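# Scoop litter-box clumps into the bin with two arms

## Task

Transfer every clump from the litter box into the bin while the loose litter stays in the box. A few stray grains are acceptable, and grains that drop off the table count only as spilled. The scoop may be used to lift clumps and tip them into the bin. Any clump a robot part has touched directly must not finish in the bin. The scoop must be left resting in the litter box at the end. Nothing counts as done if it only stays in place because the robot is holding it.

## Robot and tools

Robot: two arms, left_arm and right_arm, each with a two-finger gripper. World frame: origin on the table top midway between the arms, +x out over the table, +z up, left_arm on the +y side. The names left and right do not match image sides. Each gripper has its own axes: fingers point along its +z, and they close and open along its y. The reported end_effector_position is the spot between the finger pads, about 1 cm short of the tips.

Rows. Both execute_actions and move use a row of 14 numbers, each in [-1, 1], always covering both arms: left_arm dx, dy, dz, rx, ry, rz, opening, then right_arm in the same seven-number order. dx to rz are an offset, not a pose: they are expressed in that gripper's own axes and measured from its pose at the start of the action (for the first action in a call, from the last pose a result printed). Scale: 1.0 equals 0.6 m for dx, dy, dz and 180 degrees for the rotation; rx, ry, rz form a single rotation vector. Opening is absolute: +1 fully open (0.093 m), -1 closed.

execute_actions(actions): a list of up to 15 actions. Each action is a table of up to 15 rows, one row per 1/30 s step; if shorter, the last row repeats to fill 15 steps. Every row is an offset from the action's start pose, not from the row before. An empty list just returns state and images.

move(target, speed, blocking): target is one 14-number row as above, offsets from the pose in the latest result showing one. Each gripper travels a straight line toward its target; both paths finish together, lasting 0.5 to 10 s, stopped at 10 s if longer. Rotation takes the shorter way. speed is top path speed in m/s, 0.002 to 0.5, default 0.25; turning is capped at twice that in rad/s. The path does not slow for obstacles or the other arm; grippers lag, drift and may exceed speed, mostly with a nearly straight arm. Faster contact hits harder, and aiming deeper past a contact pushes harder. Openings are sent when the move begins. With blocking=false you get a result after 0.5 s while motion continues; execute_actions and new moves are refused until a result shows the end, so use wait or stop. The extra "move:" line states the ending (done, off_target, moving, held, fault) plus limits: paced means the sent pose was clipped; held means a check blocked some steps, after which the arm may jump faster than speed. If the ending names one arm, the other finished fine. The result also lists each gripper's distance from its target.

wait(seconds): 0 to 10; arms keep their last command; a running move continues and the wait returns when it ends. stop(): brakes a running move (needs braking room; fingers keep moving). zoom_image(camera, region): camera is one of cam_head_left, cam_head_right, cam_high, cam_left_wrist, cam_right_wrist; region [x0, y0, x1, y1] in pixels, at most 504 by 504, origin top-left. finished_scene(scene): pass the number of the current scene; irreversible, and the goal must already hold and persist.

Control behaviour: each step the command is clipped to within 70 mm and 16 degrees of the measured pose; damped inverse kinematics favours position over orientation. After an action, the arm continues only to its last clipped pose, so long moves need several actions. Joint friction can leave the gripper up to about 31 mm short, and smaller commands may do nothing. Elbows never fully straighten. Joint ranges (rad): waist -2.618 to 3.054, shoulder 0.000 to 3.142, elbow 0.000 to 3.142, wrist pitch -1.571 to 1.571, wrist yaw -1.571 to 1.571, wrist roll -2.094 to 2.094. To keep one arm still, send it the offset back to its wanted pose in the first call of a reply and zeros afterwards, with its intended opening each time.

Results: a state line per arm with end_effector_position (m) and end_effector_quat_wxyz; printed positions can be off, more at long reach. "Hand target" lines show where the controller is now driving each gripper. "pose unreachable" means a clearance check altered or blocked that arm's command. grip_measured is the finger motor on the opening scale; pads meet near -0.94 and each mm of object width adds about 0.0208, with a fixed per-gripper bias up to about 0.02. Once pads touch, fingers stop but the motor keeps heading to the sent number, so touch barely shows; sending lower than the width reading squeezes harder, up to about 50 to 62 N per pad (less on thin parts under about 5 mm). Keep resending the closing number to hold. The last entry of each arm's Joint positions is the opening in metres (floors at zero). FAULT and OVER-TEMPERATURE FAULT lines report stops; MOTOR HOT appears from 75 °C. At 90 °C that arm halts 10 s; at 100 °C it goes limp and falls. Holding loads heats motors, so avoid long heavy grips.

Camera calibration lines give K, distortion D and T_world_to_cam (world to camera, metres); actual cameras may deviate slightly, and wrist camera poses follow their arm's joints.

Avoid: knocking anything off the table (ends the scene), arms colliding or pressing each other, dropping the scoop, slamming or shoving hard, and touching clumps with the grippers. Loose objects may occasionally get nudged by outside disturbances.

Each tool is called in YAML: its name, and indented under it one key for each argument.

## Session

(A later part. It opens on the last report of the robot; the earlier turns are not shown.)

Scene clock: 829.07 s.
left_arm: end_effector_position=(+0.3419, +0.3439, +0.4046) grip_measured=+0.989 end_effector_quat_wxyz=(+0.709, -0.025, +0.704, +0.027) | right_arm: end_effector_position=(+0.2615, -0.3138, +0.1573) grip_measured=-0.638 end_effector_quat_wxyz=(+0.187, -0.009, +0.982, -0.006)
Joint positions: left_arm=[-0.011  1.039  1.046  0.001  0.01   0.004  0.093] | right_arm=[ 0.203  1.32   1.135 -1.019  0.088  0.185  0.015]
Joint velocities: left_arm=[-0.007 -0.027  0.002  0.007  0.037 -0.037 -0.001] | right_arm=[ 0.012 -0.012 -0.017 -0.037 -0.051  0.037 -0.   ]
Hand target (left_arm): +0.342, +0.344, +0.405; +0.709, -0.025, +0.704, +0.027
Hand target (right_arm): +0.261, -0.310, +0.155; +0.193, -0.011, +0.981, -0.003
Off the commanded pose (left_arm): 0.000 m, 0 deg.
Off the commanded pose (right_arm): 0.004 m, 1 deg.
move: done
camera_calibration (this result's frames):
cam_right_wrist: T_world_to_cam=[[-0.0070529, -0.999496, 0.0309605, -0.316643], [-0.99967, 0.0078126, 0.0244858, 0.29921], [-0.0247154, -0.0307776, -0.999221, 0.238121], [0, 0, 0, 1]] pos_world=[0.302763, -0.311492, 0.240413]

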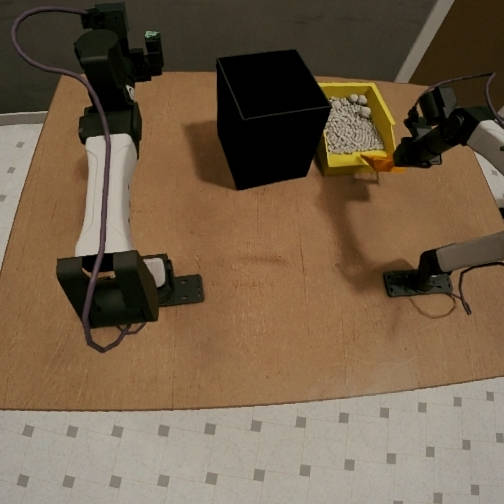

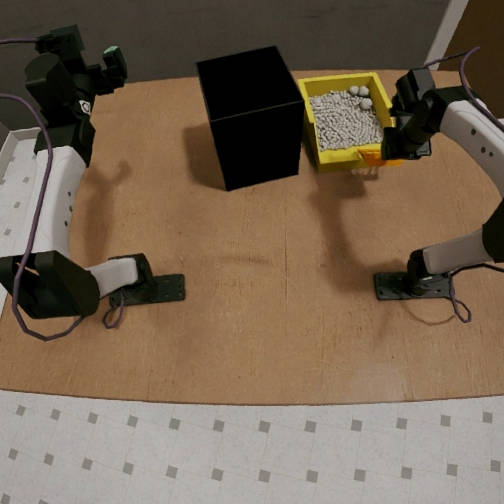

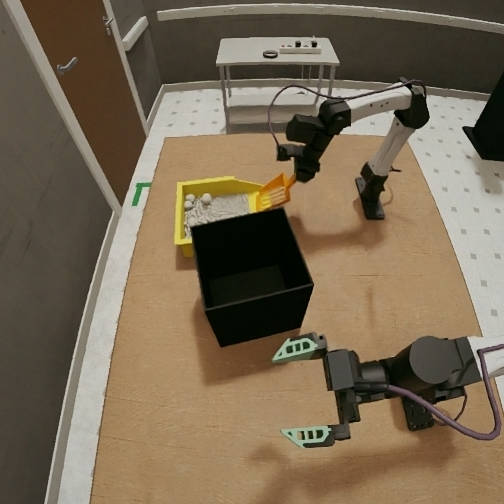

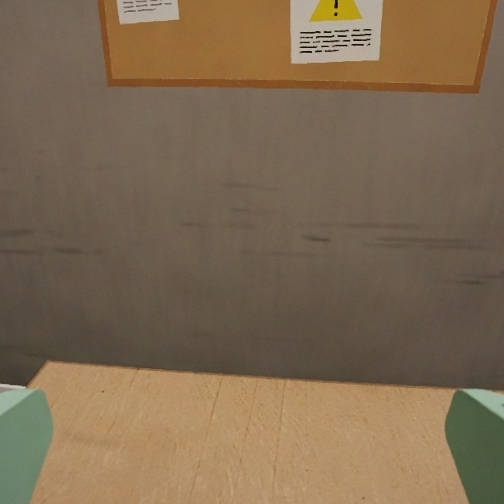

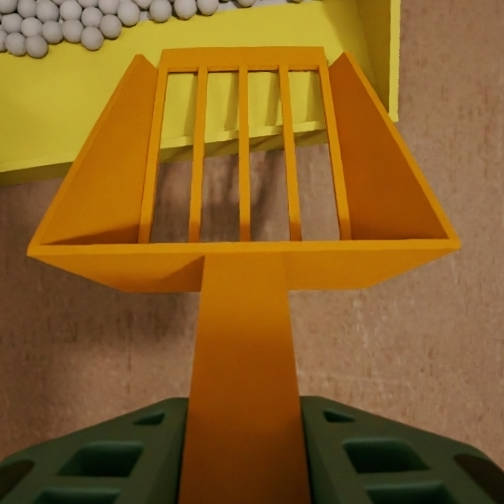

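move:
  target: [0,0,0,0,0,0,1,-0.0813,0.0073,0.0643,-0.007,-0.0256,-0.003,-0.68]
  speed: 0.07

Scene clock: 837.73 s.
left_arm: end_effector_position=(+0.3419, +0.3439, +0.4046) grip_measured=+0.989 end_effector_quat_wxyz=(+0.709, -0.025, +0.704, +0.027) | right_arm: end_effector_position=(+0.3138, -0.3094, +0.1397) grip_measured=-0.638 end_effector_quat_wxyz=(+0.225, -0.015, +0.974, -0.002)
Joint positions: left_arm=[-0.011  1.039  1.046  0.001  0.01   0.004  0.093] | right_arm=[ 0.18   1.453  1.142 -0.812  0.082  0.146  0.015]
Joint velocities: left_arm=[ 0.007  0.007 -0.002  0.007 -0.007  0.007  0.   ] | right_arm=[ 0.012 -0.002 -0.017  0.037  0.007 -0.125 -0.   ]
Hand target (left_arm): +0.342, +0.344, +0.405; +0.709, -0.025, +0.704, +0.027
Hand target (right_arm): +0.320, -0.309, +0.139; +0.226, -0.015, +0.974, +0.004
Off the commanded pose (left_arm): 0.000 m, 0 deg.
Off the commanded pose (right_arm): 0.007 m, 1 deg.
move: done
camera_calibration (this result's frames):
cam_right_wrist: T_world_to_cam=[[0.00539585, -0.999678, 0.0247899, -0.314442], [-0.998547, -0.00671542, -0.0534591, 0.357871], [0.0536083, -0.0244654, -0.998262, 0.199184], [0, 0, 0, 1]] pos_world=[0.34837, -0.307065, 0.225765]

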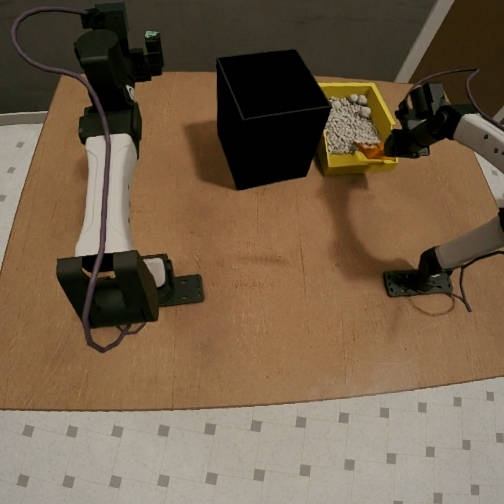

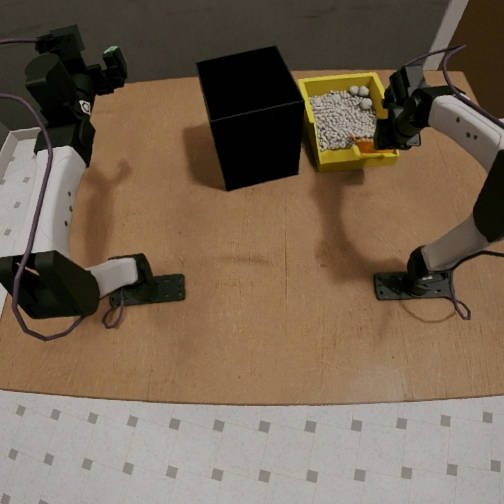

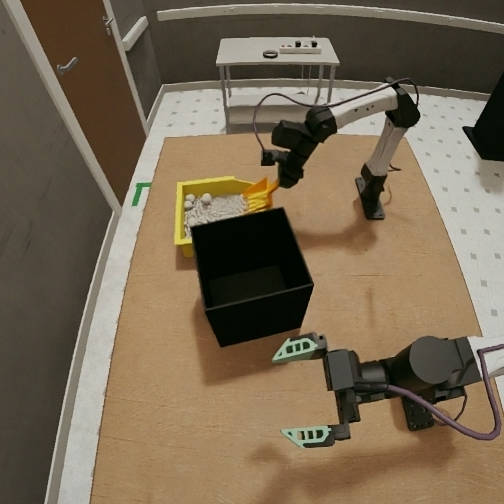

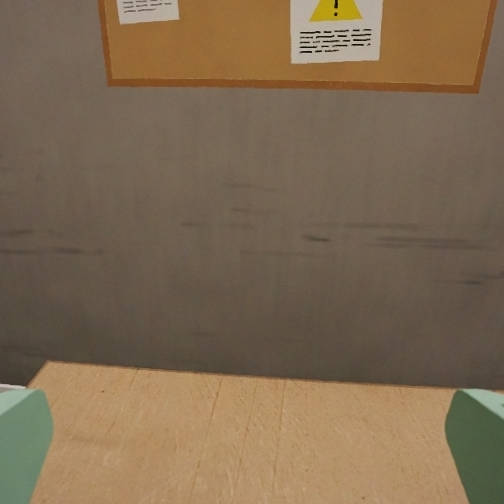

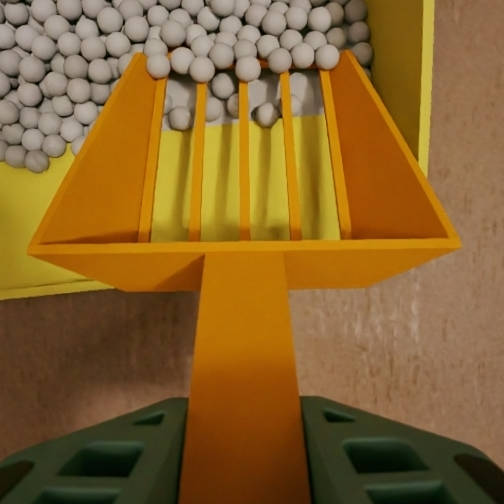

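move:
  target: [0,0,0,0,0,0,1,-0.1152,0.008,0.0877,-0.004,-0.040,0,-0.68]
  speed: 0.07

zoom_image:
  camera: "cam_high"
  region: [170, 160, 280, 240]

Scene clock: 846.20 s.
left_arm: end_effector_position=(+0.3419, +0.3439, +0.4046) grip_measured=+0.989 end_effector_quat_wxyz=(+0.709, -0.025, +0.704, +0.027) | right_arm: end_effector_position=(+0.3901, -0.3004, +0.1242) grip_measured=-0.638 end_effector_quat_wxyz=(+0.283, -0.019, +0.959, +0.002)
Joint positions: left_arm=[-0.011  1.039  1.046  0.001  0.01   0.004  0.093] | right_arm=[ 0.167  1.663  1.23  -0.569  0.084  0.118  0.015]
Joint velocities: left_arm=[-0.007  0.012 -0.002 -0.022 -0.051 -0.007  0.001] | right_arm=[ 0.007 -0.007 -0.002 -0.007 -0.051 -0.051 -0.001]
Hand target (left_arm): +0.342, +0.344, +0.405; +0.709, -0.025, +0.704, +0.027
Hand target (right_arm): +0.398, -0.303, +0.122; +0.286, -0.016, +0.958, +0.005
Off the commanded pose (left_arm): 0.000 m, 0 deg.
Off the commanded pose (right_arm): 0.009 m, 1 deg.
move: done
camera_calibration (this result's frames):
cam_right_wrist: T_world_to_cam=[[0.0126096, -0.999745, 0.0187176, -0.307549], [-0.98489, -0.0156514, -0.172471, 0.440073], [0.17272, -0.01626, -0.984837, 0.134148], [0, 0, 0, 1]] pos_world=[0.414132, -0.298401, 0.213771]

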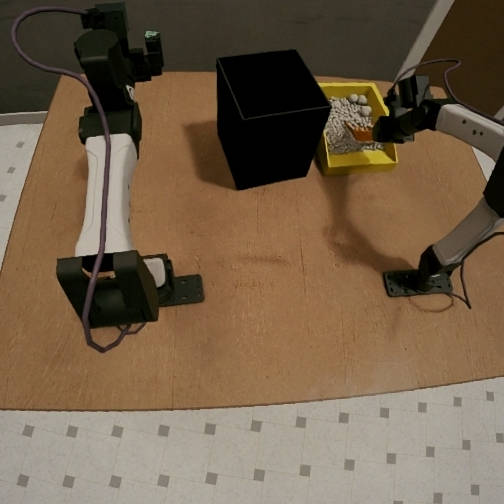

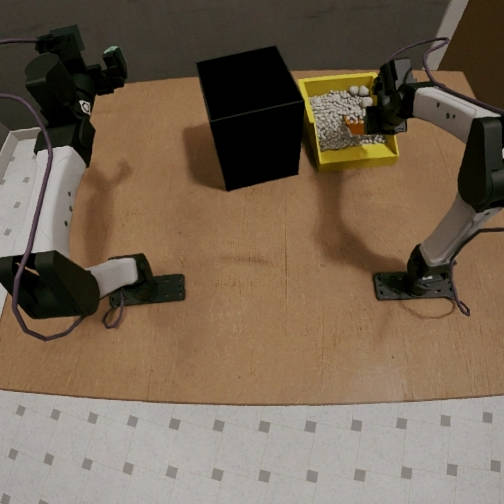

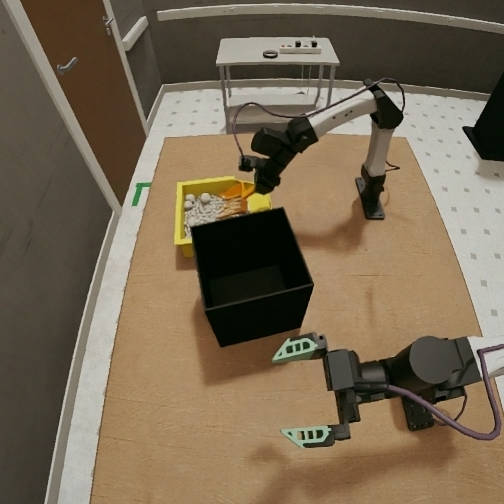

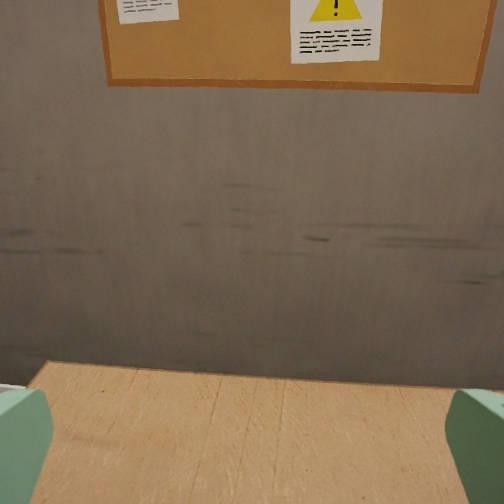

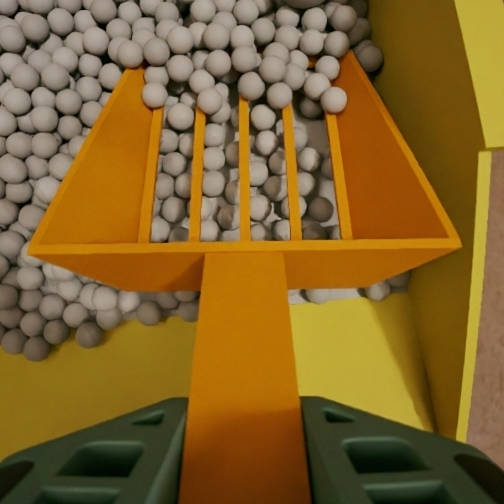

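Region (170, 160, 280, 240) of cam_high's 504x504 image, scaled by 4.582, with more detail than that image has; it fills the top 367 rows of this view, and the rest is white.

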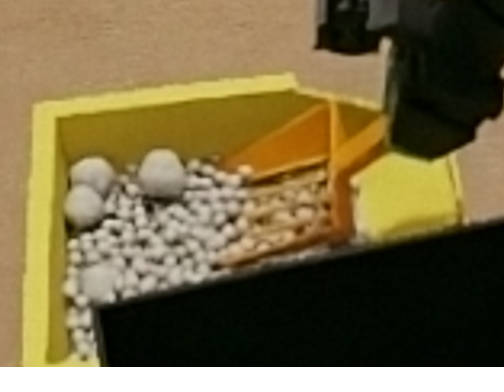

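move:
  target: [0,0,0,0,0,0,1,-0.0757,-0.0037,0.0638,0,-0.015,0.002,-0.68]
  speed: 0.06

zoom_image:
  camera: "cam_high"
  region: [170, 160, 280, 240]

Scene clock: 855.63 s.
left_arm: end_effector_position=(+0.3419, +0.3439, +0.4046) grip_measured=+0.989 end_effector_quat_wxyz=(+0.709, -0.025, +0.704, +0.027) | right_arm: end_effector_position=(+0.4381, -0.2960, +0.1202) grip_measured=-0.638 end_effector_quat_wxyz=(+0.301, -0.022, +0.953, +0.002)
Joint positions: left_arm=[-0.011  1.039  1.046  0.001  0.01   0.004  0.093] | right_arm=[ 0.156  1.821  1.379 -0.523  0.081  0.1    0.015]
Joint velocities: left_arm=[ 0.002 -0.027 -0.012  0.022  0.007 -0.022 -0.001] | right_arm=[-0.017 -0.007 -0.002 -0.037 -0.095  0.051  0.001]
Hand target (left_arm): +0.342, +0.344, +0.405; +0.709, -0.025, +0.704, +0.027
Hand target (right_arm): +0.448, -0.301, +0.116; +0.306, -0.016, +0.952, +0.003
Off the commanded pose (left_arm): 0.000 m, 0 deg.
Off the commanded pose (right_arm): 0.012 m, 1 deg.
move: off_target (right_arm)
camera_calibration (this result's frames):
cam_right_wrist: T_world_to_cam=[[0.0179928, -0.999642, 0.0198241, -0.306201], [-0.977731, -0.0217379, -0.208735, 0.486151], [0.209091, -0.0156269, -0.977771, 0.105355], [0, 0, 0, 1]] pos_world=[0.458806, -0.293877, 0.21056]

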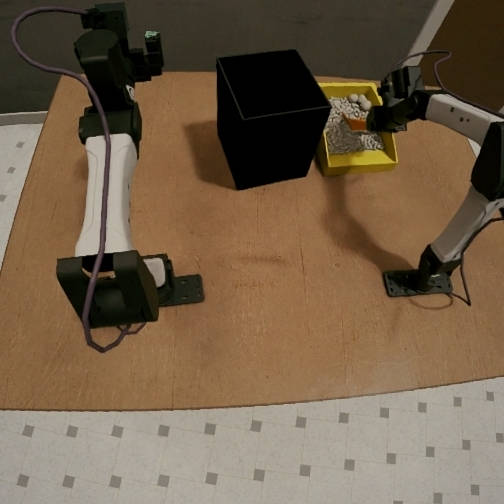

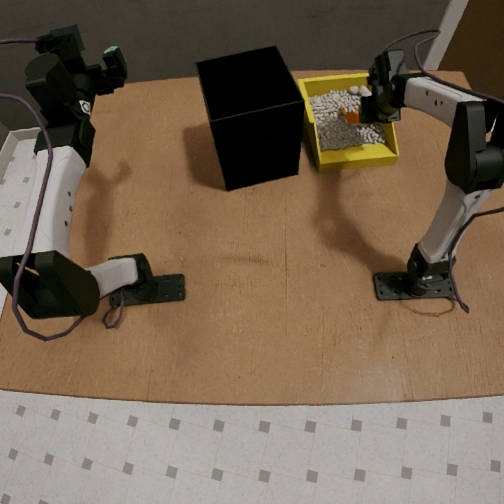

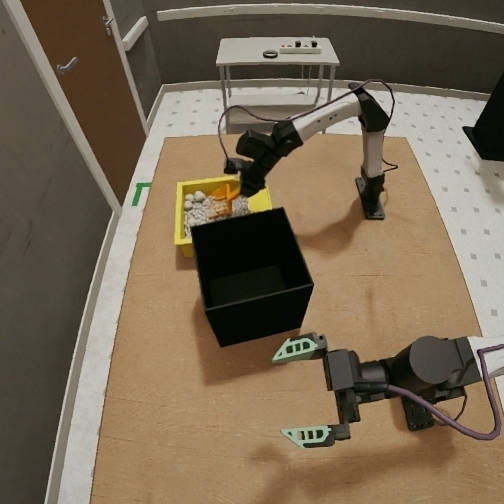

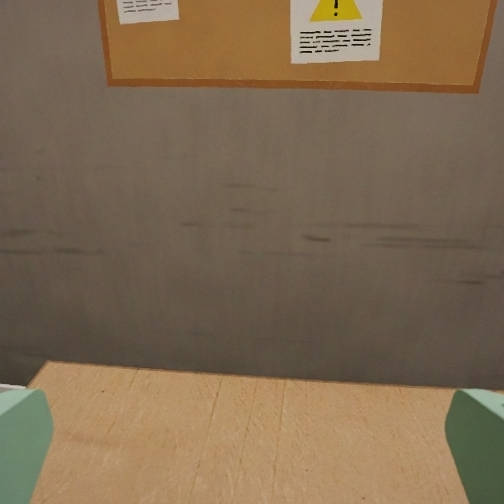

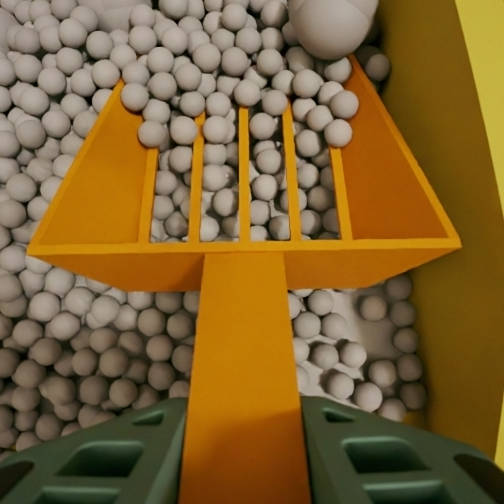

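Region (170, 160, 280, 240) of cam_high's 504x504 image, scaled by 4.582, with more detail than that image has; it fills the top 367 rows of this view, and the rest is white.

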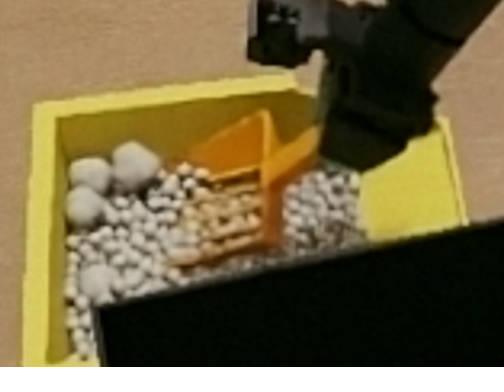

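move:
  target: [0,0,0,0,0,0,1,-0.0545,-0.008,0.0466,0.005,-0.003,0.010,-0.68]
  speed: 0.05

zoom_image:
  camera: "cam_high"
  region: [170, 160, 280, 240]

Scene clock: 860.70 s.
left_arm: end_effector_position=(+0.3419, +0.3439, +0.4046) grip_measured=+0.989 end_effector_quat_wxyz=(+0.709, -0.025, +0.704, +0.027) | right_arm: end_effector_position=(+0.4713, -0.2924, +0.1205) grip_measured=-0.638 end_effector_quat_wxyz=(+0.303, -0.017, +0.953, +0.001)
Joint positions: left_arm=[-0.011  1.039  1.046  0.001  0.01   0.004  0.093] | right_arm=[ 0.153  1.944  1.542 -0.559  0.085  0.107  0.015]
Joint velocities: left_arm=[-0.012  0.002 -0.012 -0.022 -0.037 -0.007  0.001] | right_arm=[-0.007  0.002  0.012 -0.022  0.007 -0.051  0.   ]
Hand target (left_arm): +0.342, +0.344, +0.405; +0.709, -0.025, +0.704, +0.027
Hand target (right_arm): +0.480, -0.299, +0.115; +0.305, -0.005, +0.952, -0.001
Off the commanded pose (left_arm): 0.000 m, 0 deg.
Off the commanded pose (right_arm): 0.013 m, 1 deg.
move: off_target (right_arm)
camera_calibration (this result's frames):
cam_right_wrist: T_world_to_cam=[[0.00764064, -0.999781, 0.0194847, -0.29831], [-0.977074, -0.0116101, -0.212584, 0.521878], [0.212763, -0.0174137, -0.976949, 0.0964182], [0, 0, 0, 1]] pos_world=[0.491679, -0.290506, 0.210951]

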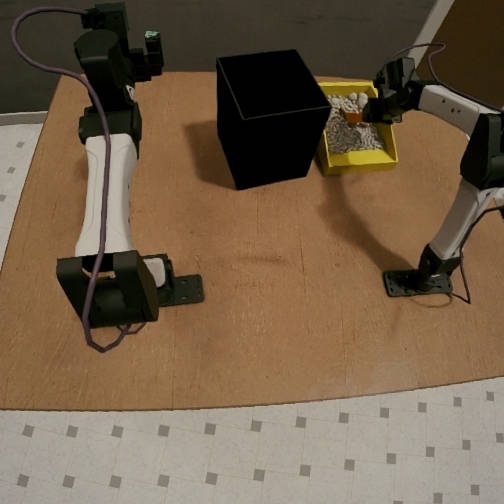

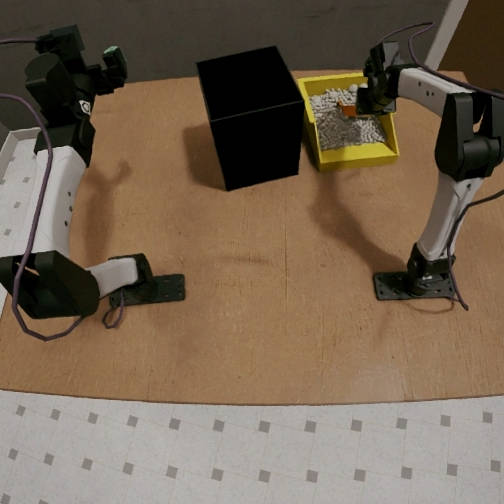

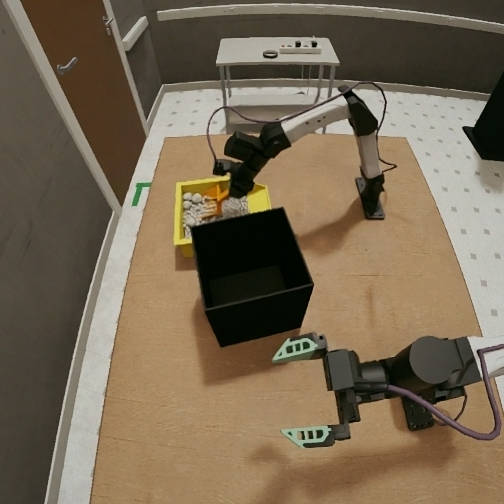

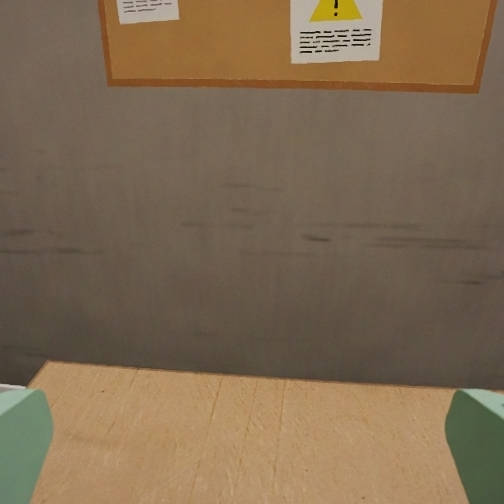

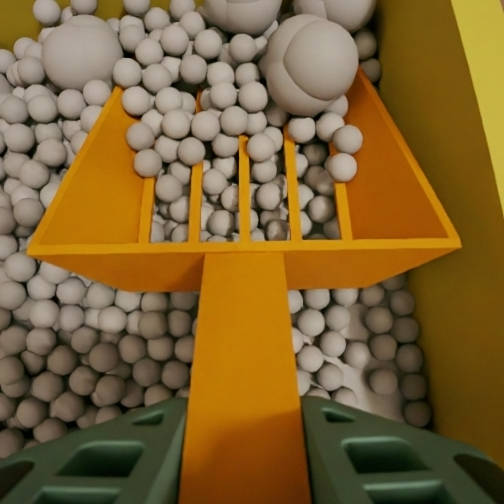

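Region (170, 160, 280, 240) of cam_high's 504x504 image, scaled by 4.582, with more detail than that image has; it fills the top 367 rows of this view, and the rest is white.

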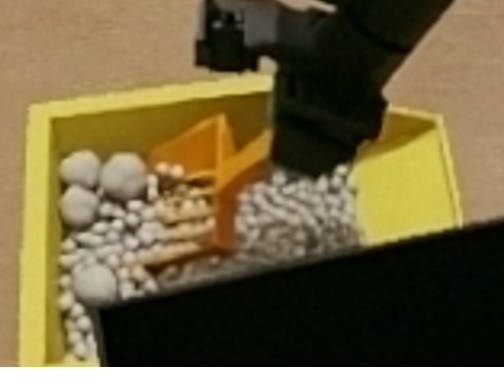

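move:
  target: [0,0,0,0,0,0,1,0.0392,-0.0057,0.0233,0,-0.133,0.004,-0.68]
  speed: 0.13

zoom_image:
  camera: "cam_high"
  region: [170, 160, 280, 240]

Scene clock: 871.50 s.
left_arm: end_effector_position=(+0.3419, +0.3439, +0.4046) grip_measured=+0.989 end_effector_quat_wxyz=(+0.709, -0.025, +0.704, +0.027) | right_arm: end_effector_position=(+0.4510, -0.2967, +0.0858) grip_measured=-0.638 end_effector_quat_wxyz=(+0.462, -0.014, +0.887, +0.008)
Joint positions: left_arm=[-0.011  1.039  1.046  0.001  0.01   0.004  0.093] | right_arm=[0.163 1.799 0.943 0.242 0.119 0.086 0.015]
Joint velocities: left_arm=[-0.012 -0.027  0.007  0.007  0.007  0.037 -0.   ] | right_arm=[-0.002  0.012 -0.002 -0.007  0.022 -0.051  0.   ]
Hand target (left_arm): +0.342, +0.344, +0.405; +0.709, -0.025, +0.704, +0.027
Hand target (right_arm): +0.458, -0.296, +0.097; +0.492, -0.007, +0.870, +0.006
Off the commanded pose (left_arm): 0.000 m, 0 deg.
Off the commanded pose (right_arm): 0.013 m, 4 deg.
move: off_target (right_arm)
camera_calibration (this result's frames):
cam_right_wrist: T_world_to_cam=[[0.00470249, -0.999989, -0.000620379, -0.298803], [-0.847206, -0.00365444, -0.531252, 0.46573], [0.531244, 0.0030238, -0.847213, -0.0819463], [0, 0, 0, 1]] pos_world=[0.439508, -0.29685, 0.177809]

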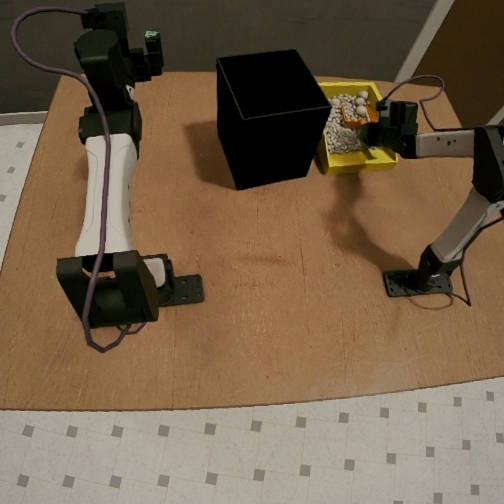

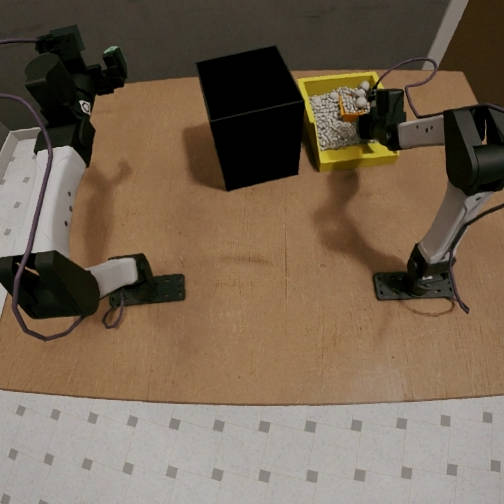

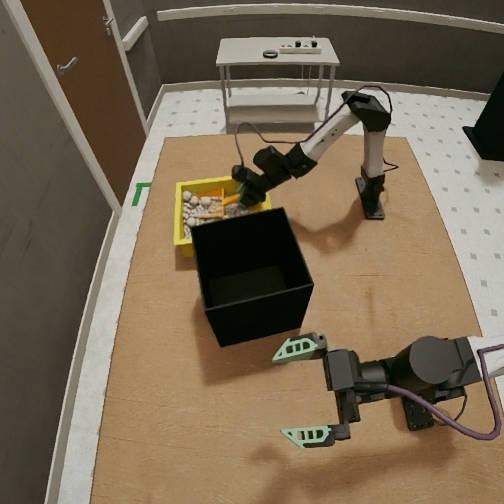

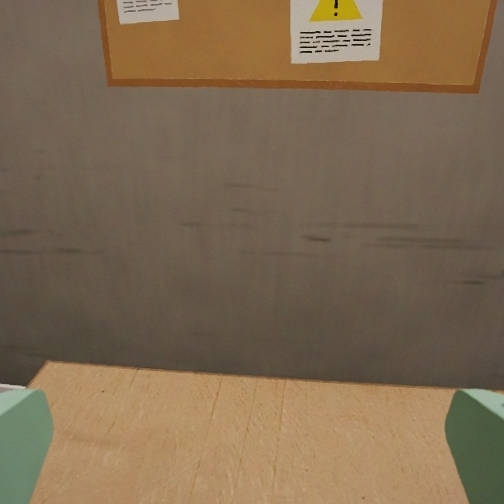

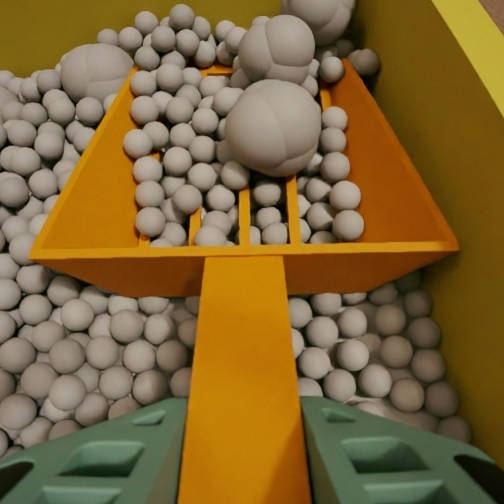

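Region (170, 160, 280, 240) of cam_high's 504x504 image, scaled by 4.582, with more detail than that image has; it fills the top 367 rows of this view, and the rest is white.

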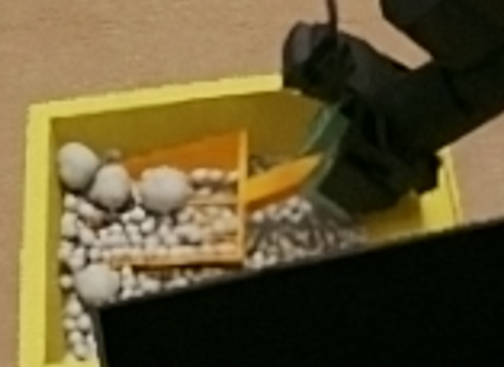

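execute_actions:
  actions:
    - [[0,0,0,0,0,0,1,-0.0215,0,0,0.001,-0.024,-0.001,-0.68],[0,0,0,0,0,0,1,-0.0212,0,0.001,0.002,-0.0265,-0.0024,-0.68],[0,0,0,0,0,0,1,-0.021,0,0.002,0.0025,-0.029,-0.0036,-0.68],[0,0,0,0,0,0,1,-0.0207,0,0.0027,0.0034,-0.031,-0.0048,-0.68],[0,0,0,0,0,0,1,-0.0205,0,0.0035,0.0042,-0.0335,-0.006,-0.68],[0,0,0,0,0,0,1,-0.0202,0,0.0043,0.005,-0.036,-0.0072,-0.68],[0,0,0,0,0,0,1,-0.02,0,0.0051,0.006,-0.038,-0.0084,-0.68],[0,0,0,0,0,0,1,-0.0197,0,0.006,0.0068,-0.0405,-0.0096,-0.68],[0,0,0,0,0,0,1,-0.0195,0,0.0068,0.0076,-0.043,-0.0108,-0.68],[0,0,0,0,0,0,1,-0.0192,0,0.0076,0.0085,-0.045,-0.012,-0.68],[0,0,0,0,0,0,1,-0.019,0,0.0085,0.0093,-0.0475,-0.0132,-0.68],[0,0,0,0,0,0,1,-0.0187,0,0.0093,0.0102,-0.05,-0.0144,-0.68],[0,0,0,0,0,0,1,-0.0185,0,0.0101,0.011,-0.052,-0.0156,-0.68],[0,0,0,0,0,0,1,-0.0182,0,0.011,0.0119,-0.0545,-0.0168,-0.68],[0,0,0,0,0,0,1,-0.018,0,0.0118,0.0127,-0.057,-0.018,-0.68]]

wait:
  seconds: 0.5

zoom_image:
  camera: "cam_high"
  region: [170, 160, 280, 240]

Scene clock: 890.87 s.
left_arm: end_effector_position=(+0.3419, +0.3439, +0.4046) grip_measured=+0.989 end_effector_quat_wxyz=(+0.709, -0.025, +0.704, +0.027) | right_arm: end_effector_position=(+0.4526, -0.2963, +0.0849) grip_measured=-0.638 end_effector_quat_wxyz=(+0.499, -0.024, +0.866, -0.004)
Joint positions: left_arm=[-0.011  1.039  1.046  0.001  0.01   0.004  0.093] | right_arm=[0.173 1.816 0.876 0.407 0.147 0.05  0.015]
Joint velocities: left_arm=[-0.007 -0.002 -0.007  0.007 -0.007  0.007 -0.   ] | right_arm=[ 0.037  0.129 -0.134  0.476  0.139 -0.066 -0.001]
Hand target (left_arm): +0.342, +0.344, +0.405; +0.709, -0.025, +0.704, +0.027
Hand target (right_arm): +0.461, -0.297, +0.091; +0.534, -0.026, +0.845, -0.020
Off the commanded pose (left_arm): 0.000 m, 0 deg.
Off the commanded pose (right_arm): 0.012 m, 6 deg.
camera_calibration (this result's frames):
cam_right_wrist: T_world_to_cam=[[0.00967268, -0.999479, 0.0307905, -0.303122], [-0.799677, -0.0262186, -0.599858, 0.444308], [0.600353, -0.0188202, -0.799514, -0.125334], [0, 0, 0, 1]] pos_world=[0.43348, -0.293674, 0.175649]

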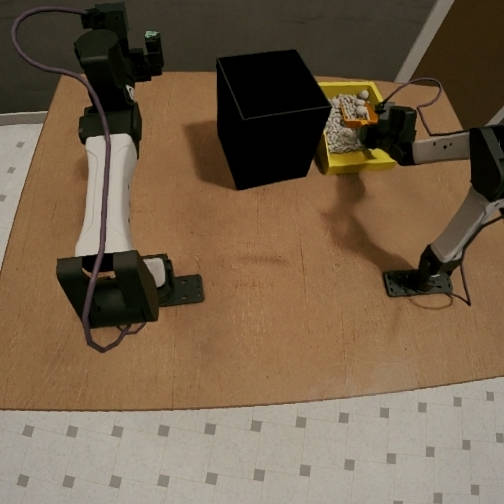

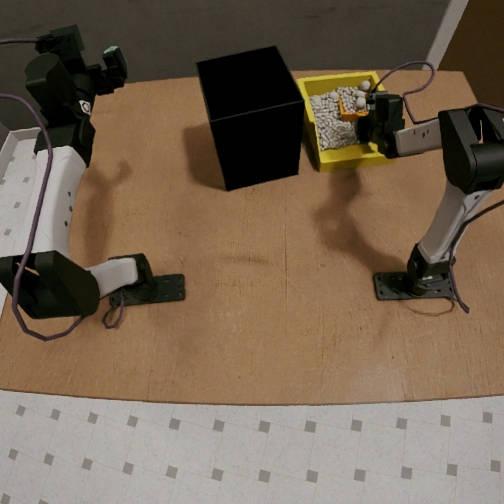

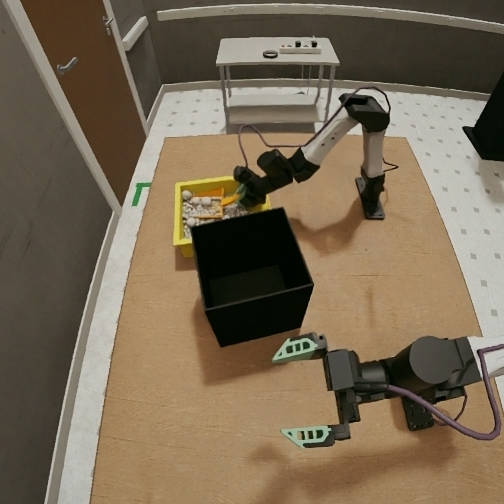

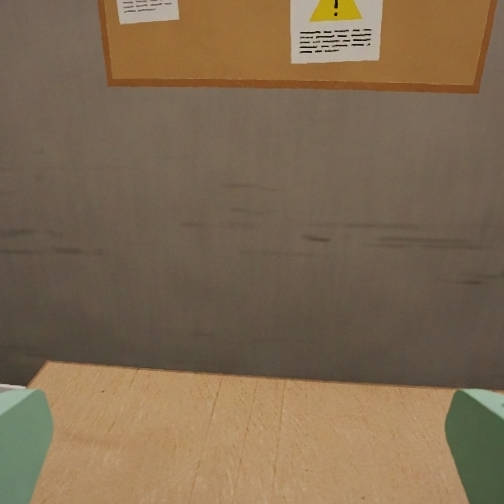

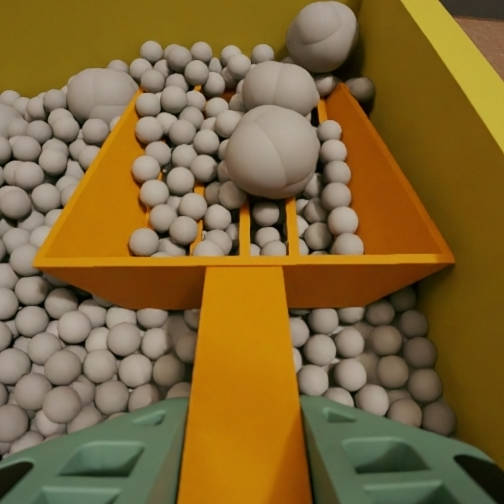

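Scene clock: 891.37 s.
left_arm: end_effector_position=(+0.3419, +0.3439, +0.4046) grip_measured=+0.989 end_effector_quat_wxyz=(+0.709, -0.025, +0.704, +0.027) | right_arm: end_effector_position=(+0.4552, -0.2955, +0.0847) grip_measured=-0.638 end_effector_quat_wxyz=(+0.511, -0.028, +0.859, -0.009)
Joint positions: left_arm=[-0.011  1.039  1.046  0.001  0.01   0.004  0.093] | right_arm=[0.177 1.831 0.864 0.461 0.156 0.035 0.015]
Joint velocities: left_arm=[-0.002  0.012 -0.002 -0.022 -0.081  0.022  0.   ] | right_arm=[ 0.012 -0.012 -0.022  0.051 -0.037 -0.066  0.   ]
Hand target (left_arm): +0.342, +0.344, +0.405; +0.709, -0.025, +0.704, +0.027
Hand target (right_arm): +0.461, -0.297, +0.091; +0.534, -0.026, +0.845, -0.020
Off the commanded pose (left_arm): 0.000 m, 0 deg.
Off the commanded pose (right_arm): 0.010 m, 4 deg.
wait: 0.50 s; at rest by 0.30 s
camera_calibration (this result's frames):
cam_right_wrist: T_world_to_cam=[[0.0112795, -0.999005, 0.043143, -0.304013], [-0.782445, -0.035683, -0.621696, 0.437436], [0.622617, -0.0267446, -0.782069, -0.141008], [0, 0, 0, 1]] pos_world=[0.433493, -0.291872, 0.17479]

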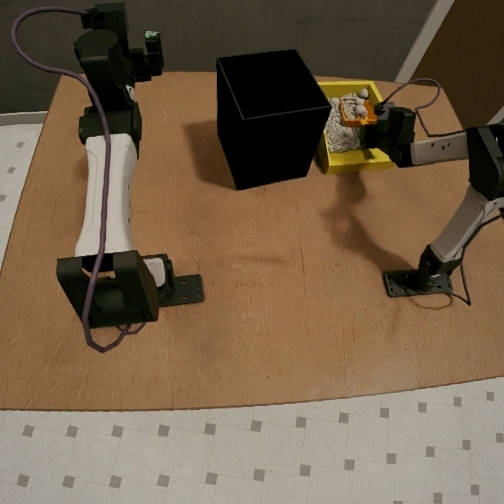

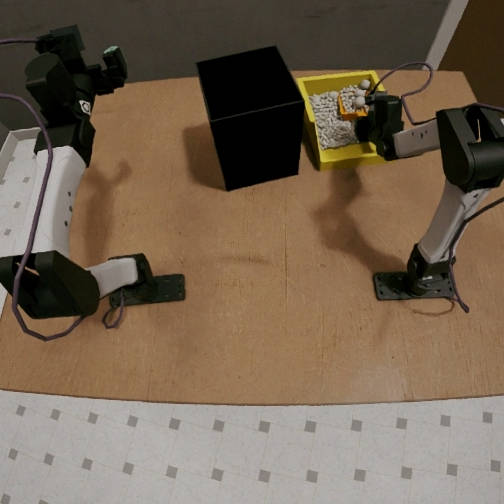

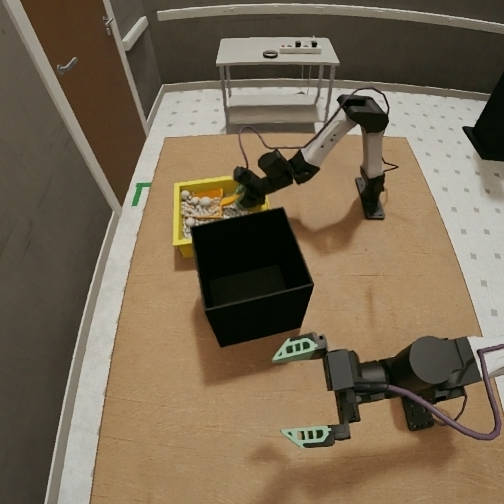

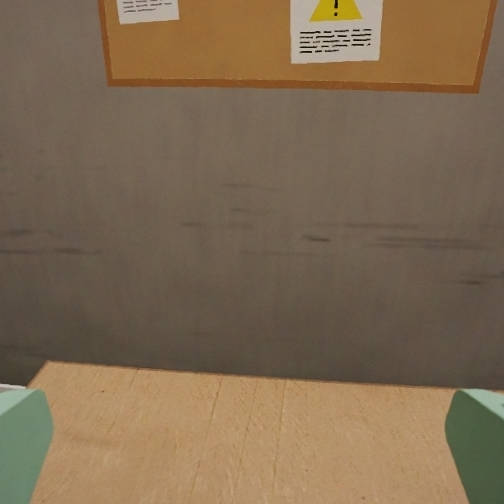

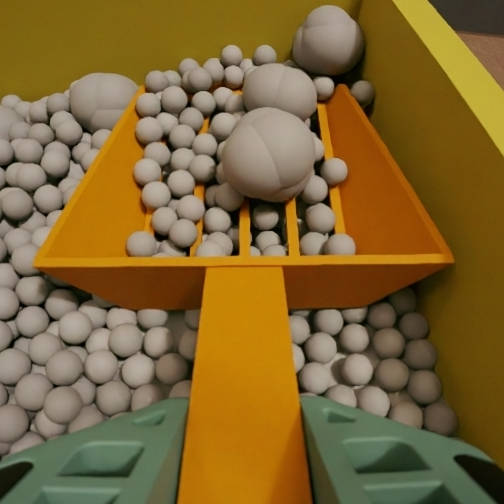

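Region (170, 160, 280, 240) of cam_high's 504x504 image, scaled by 4.582, with more detail than that image has; it fills the top 367 rows of this view, and the rest is white.

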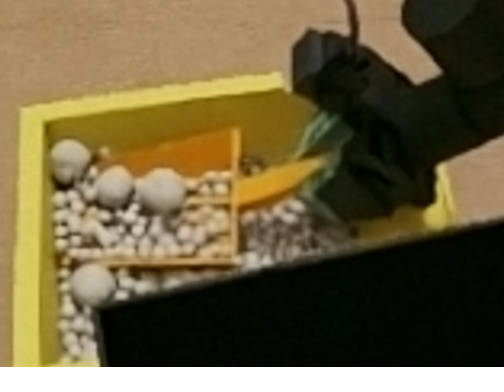

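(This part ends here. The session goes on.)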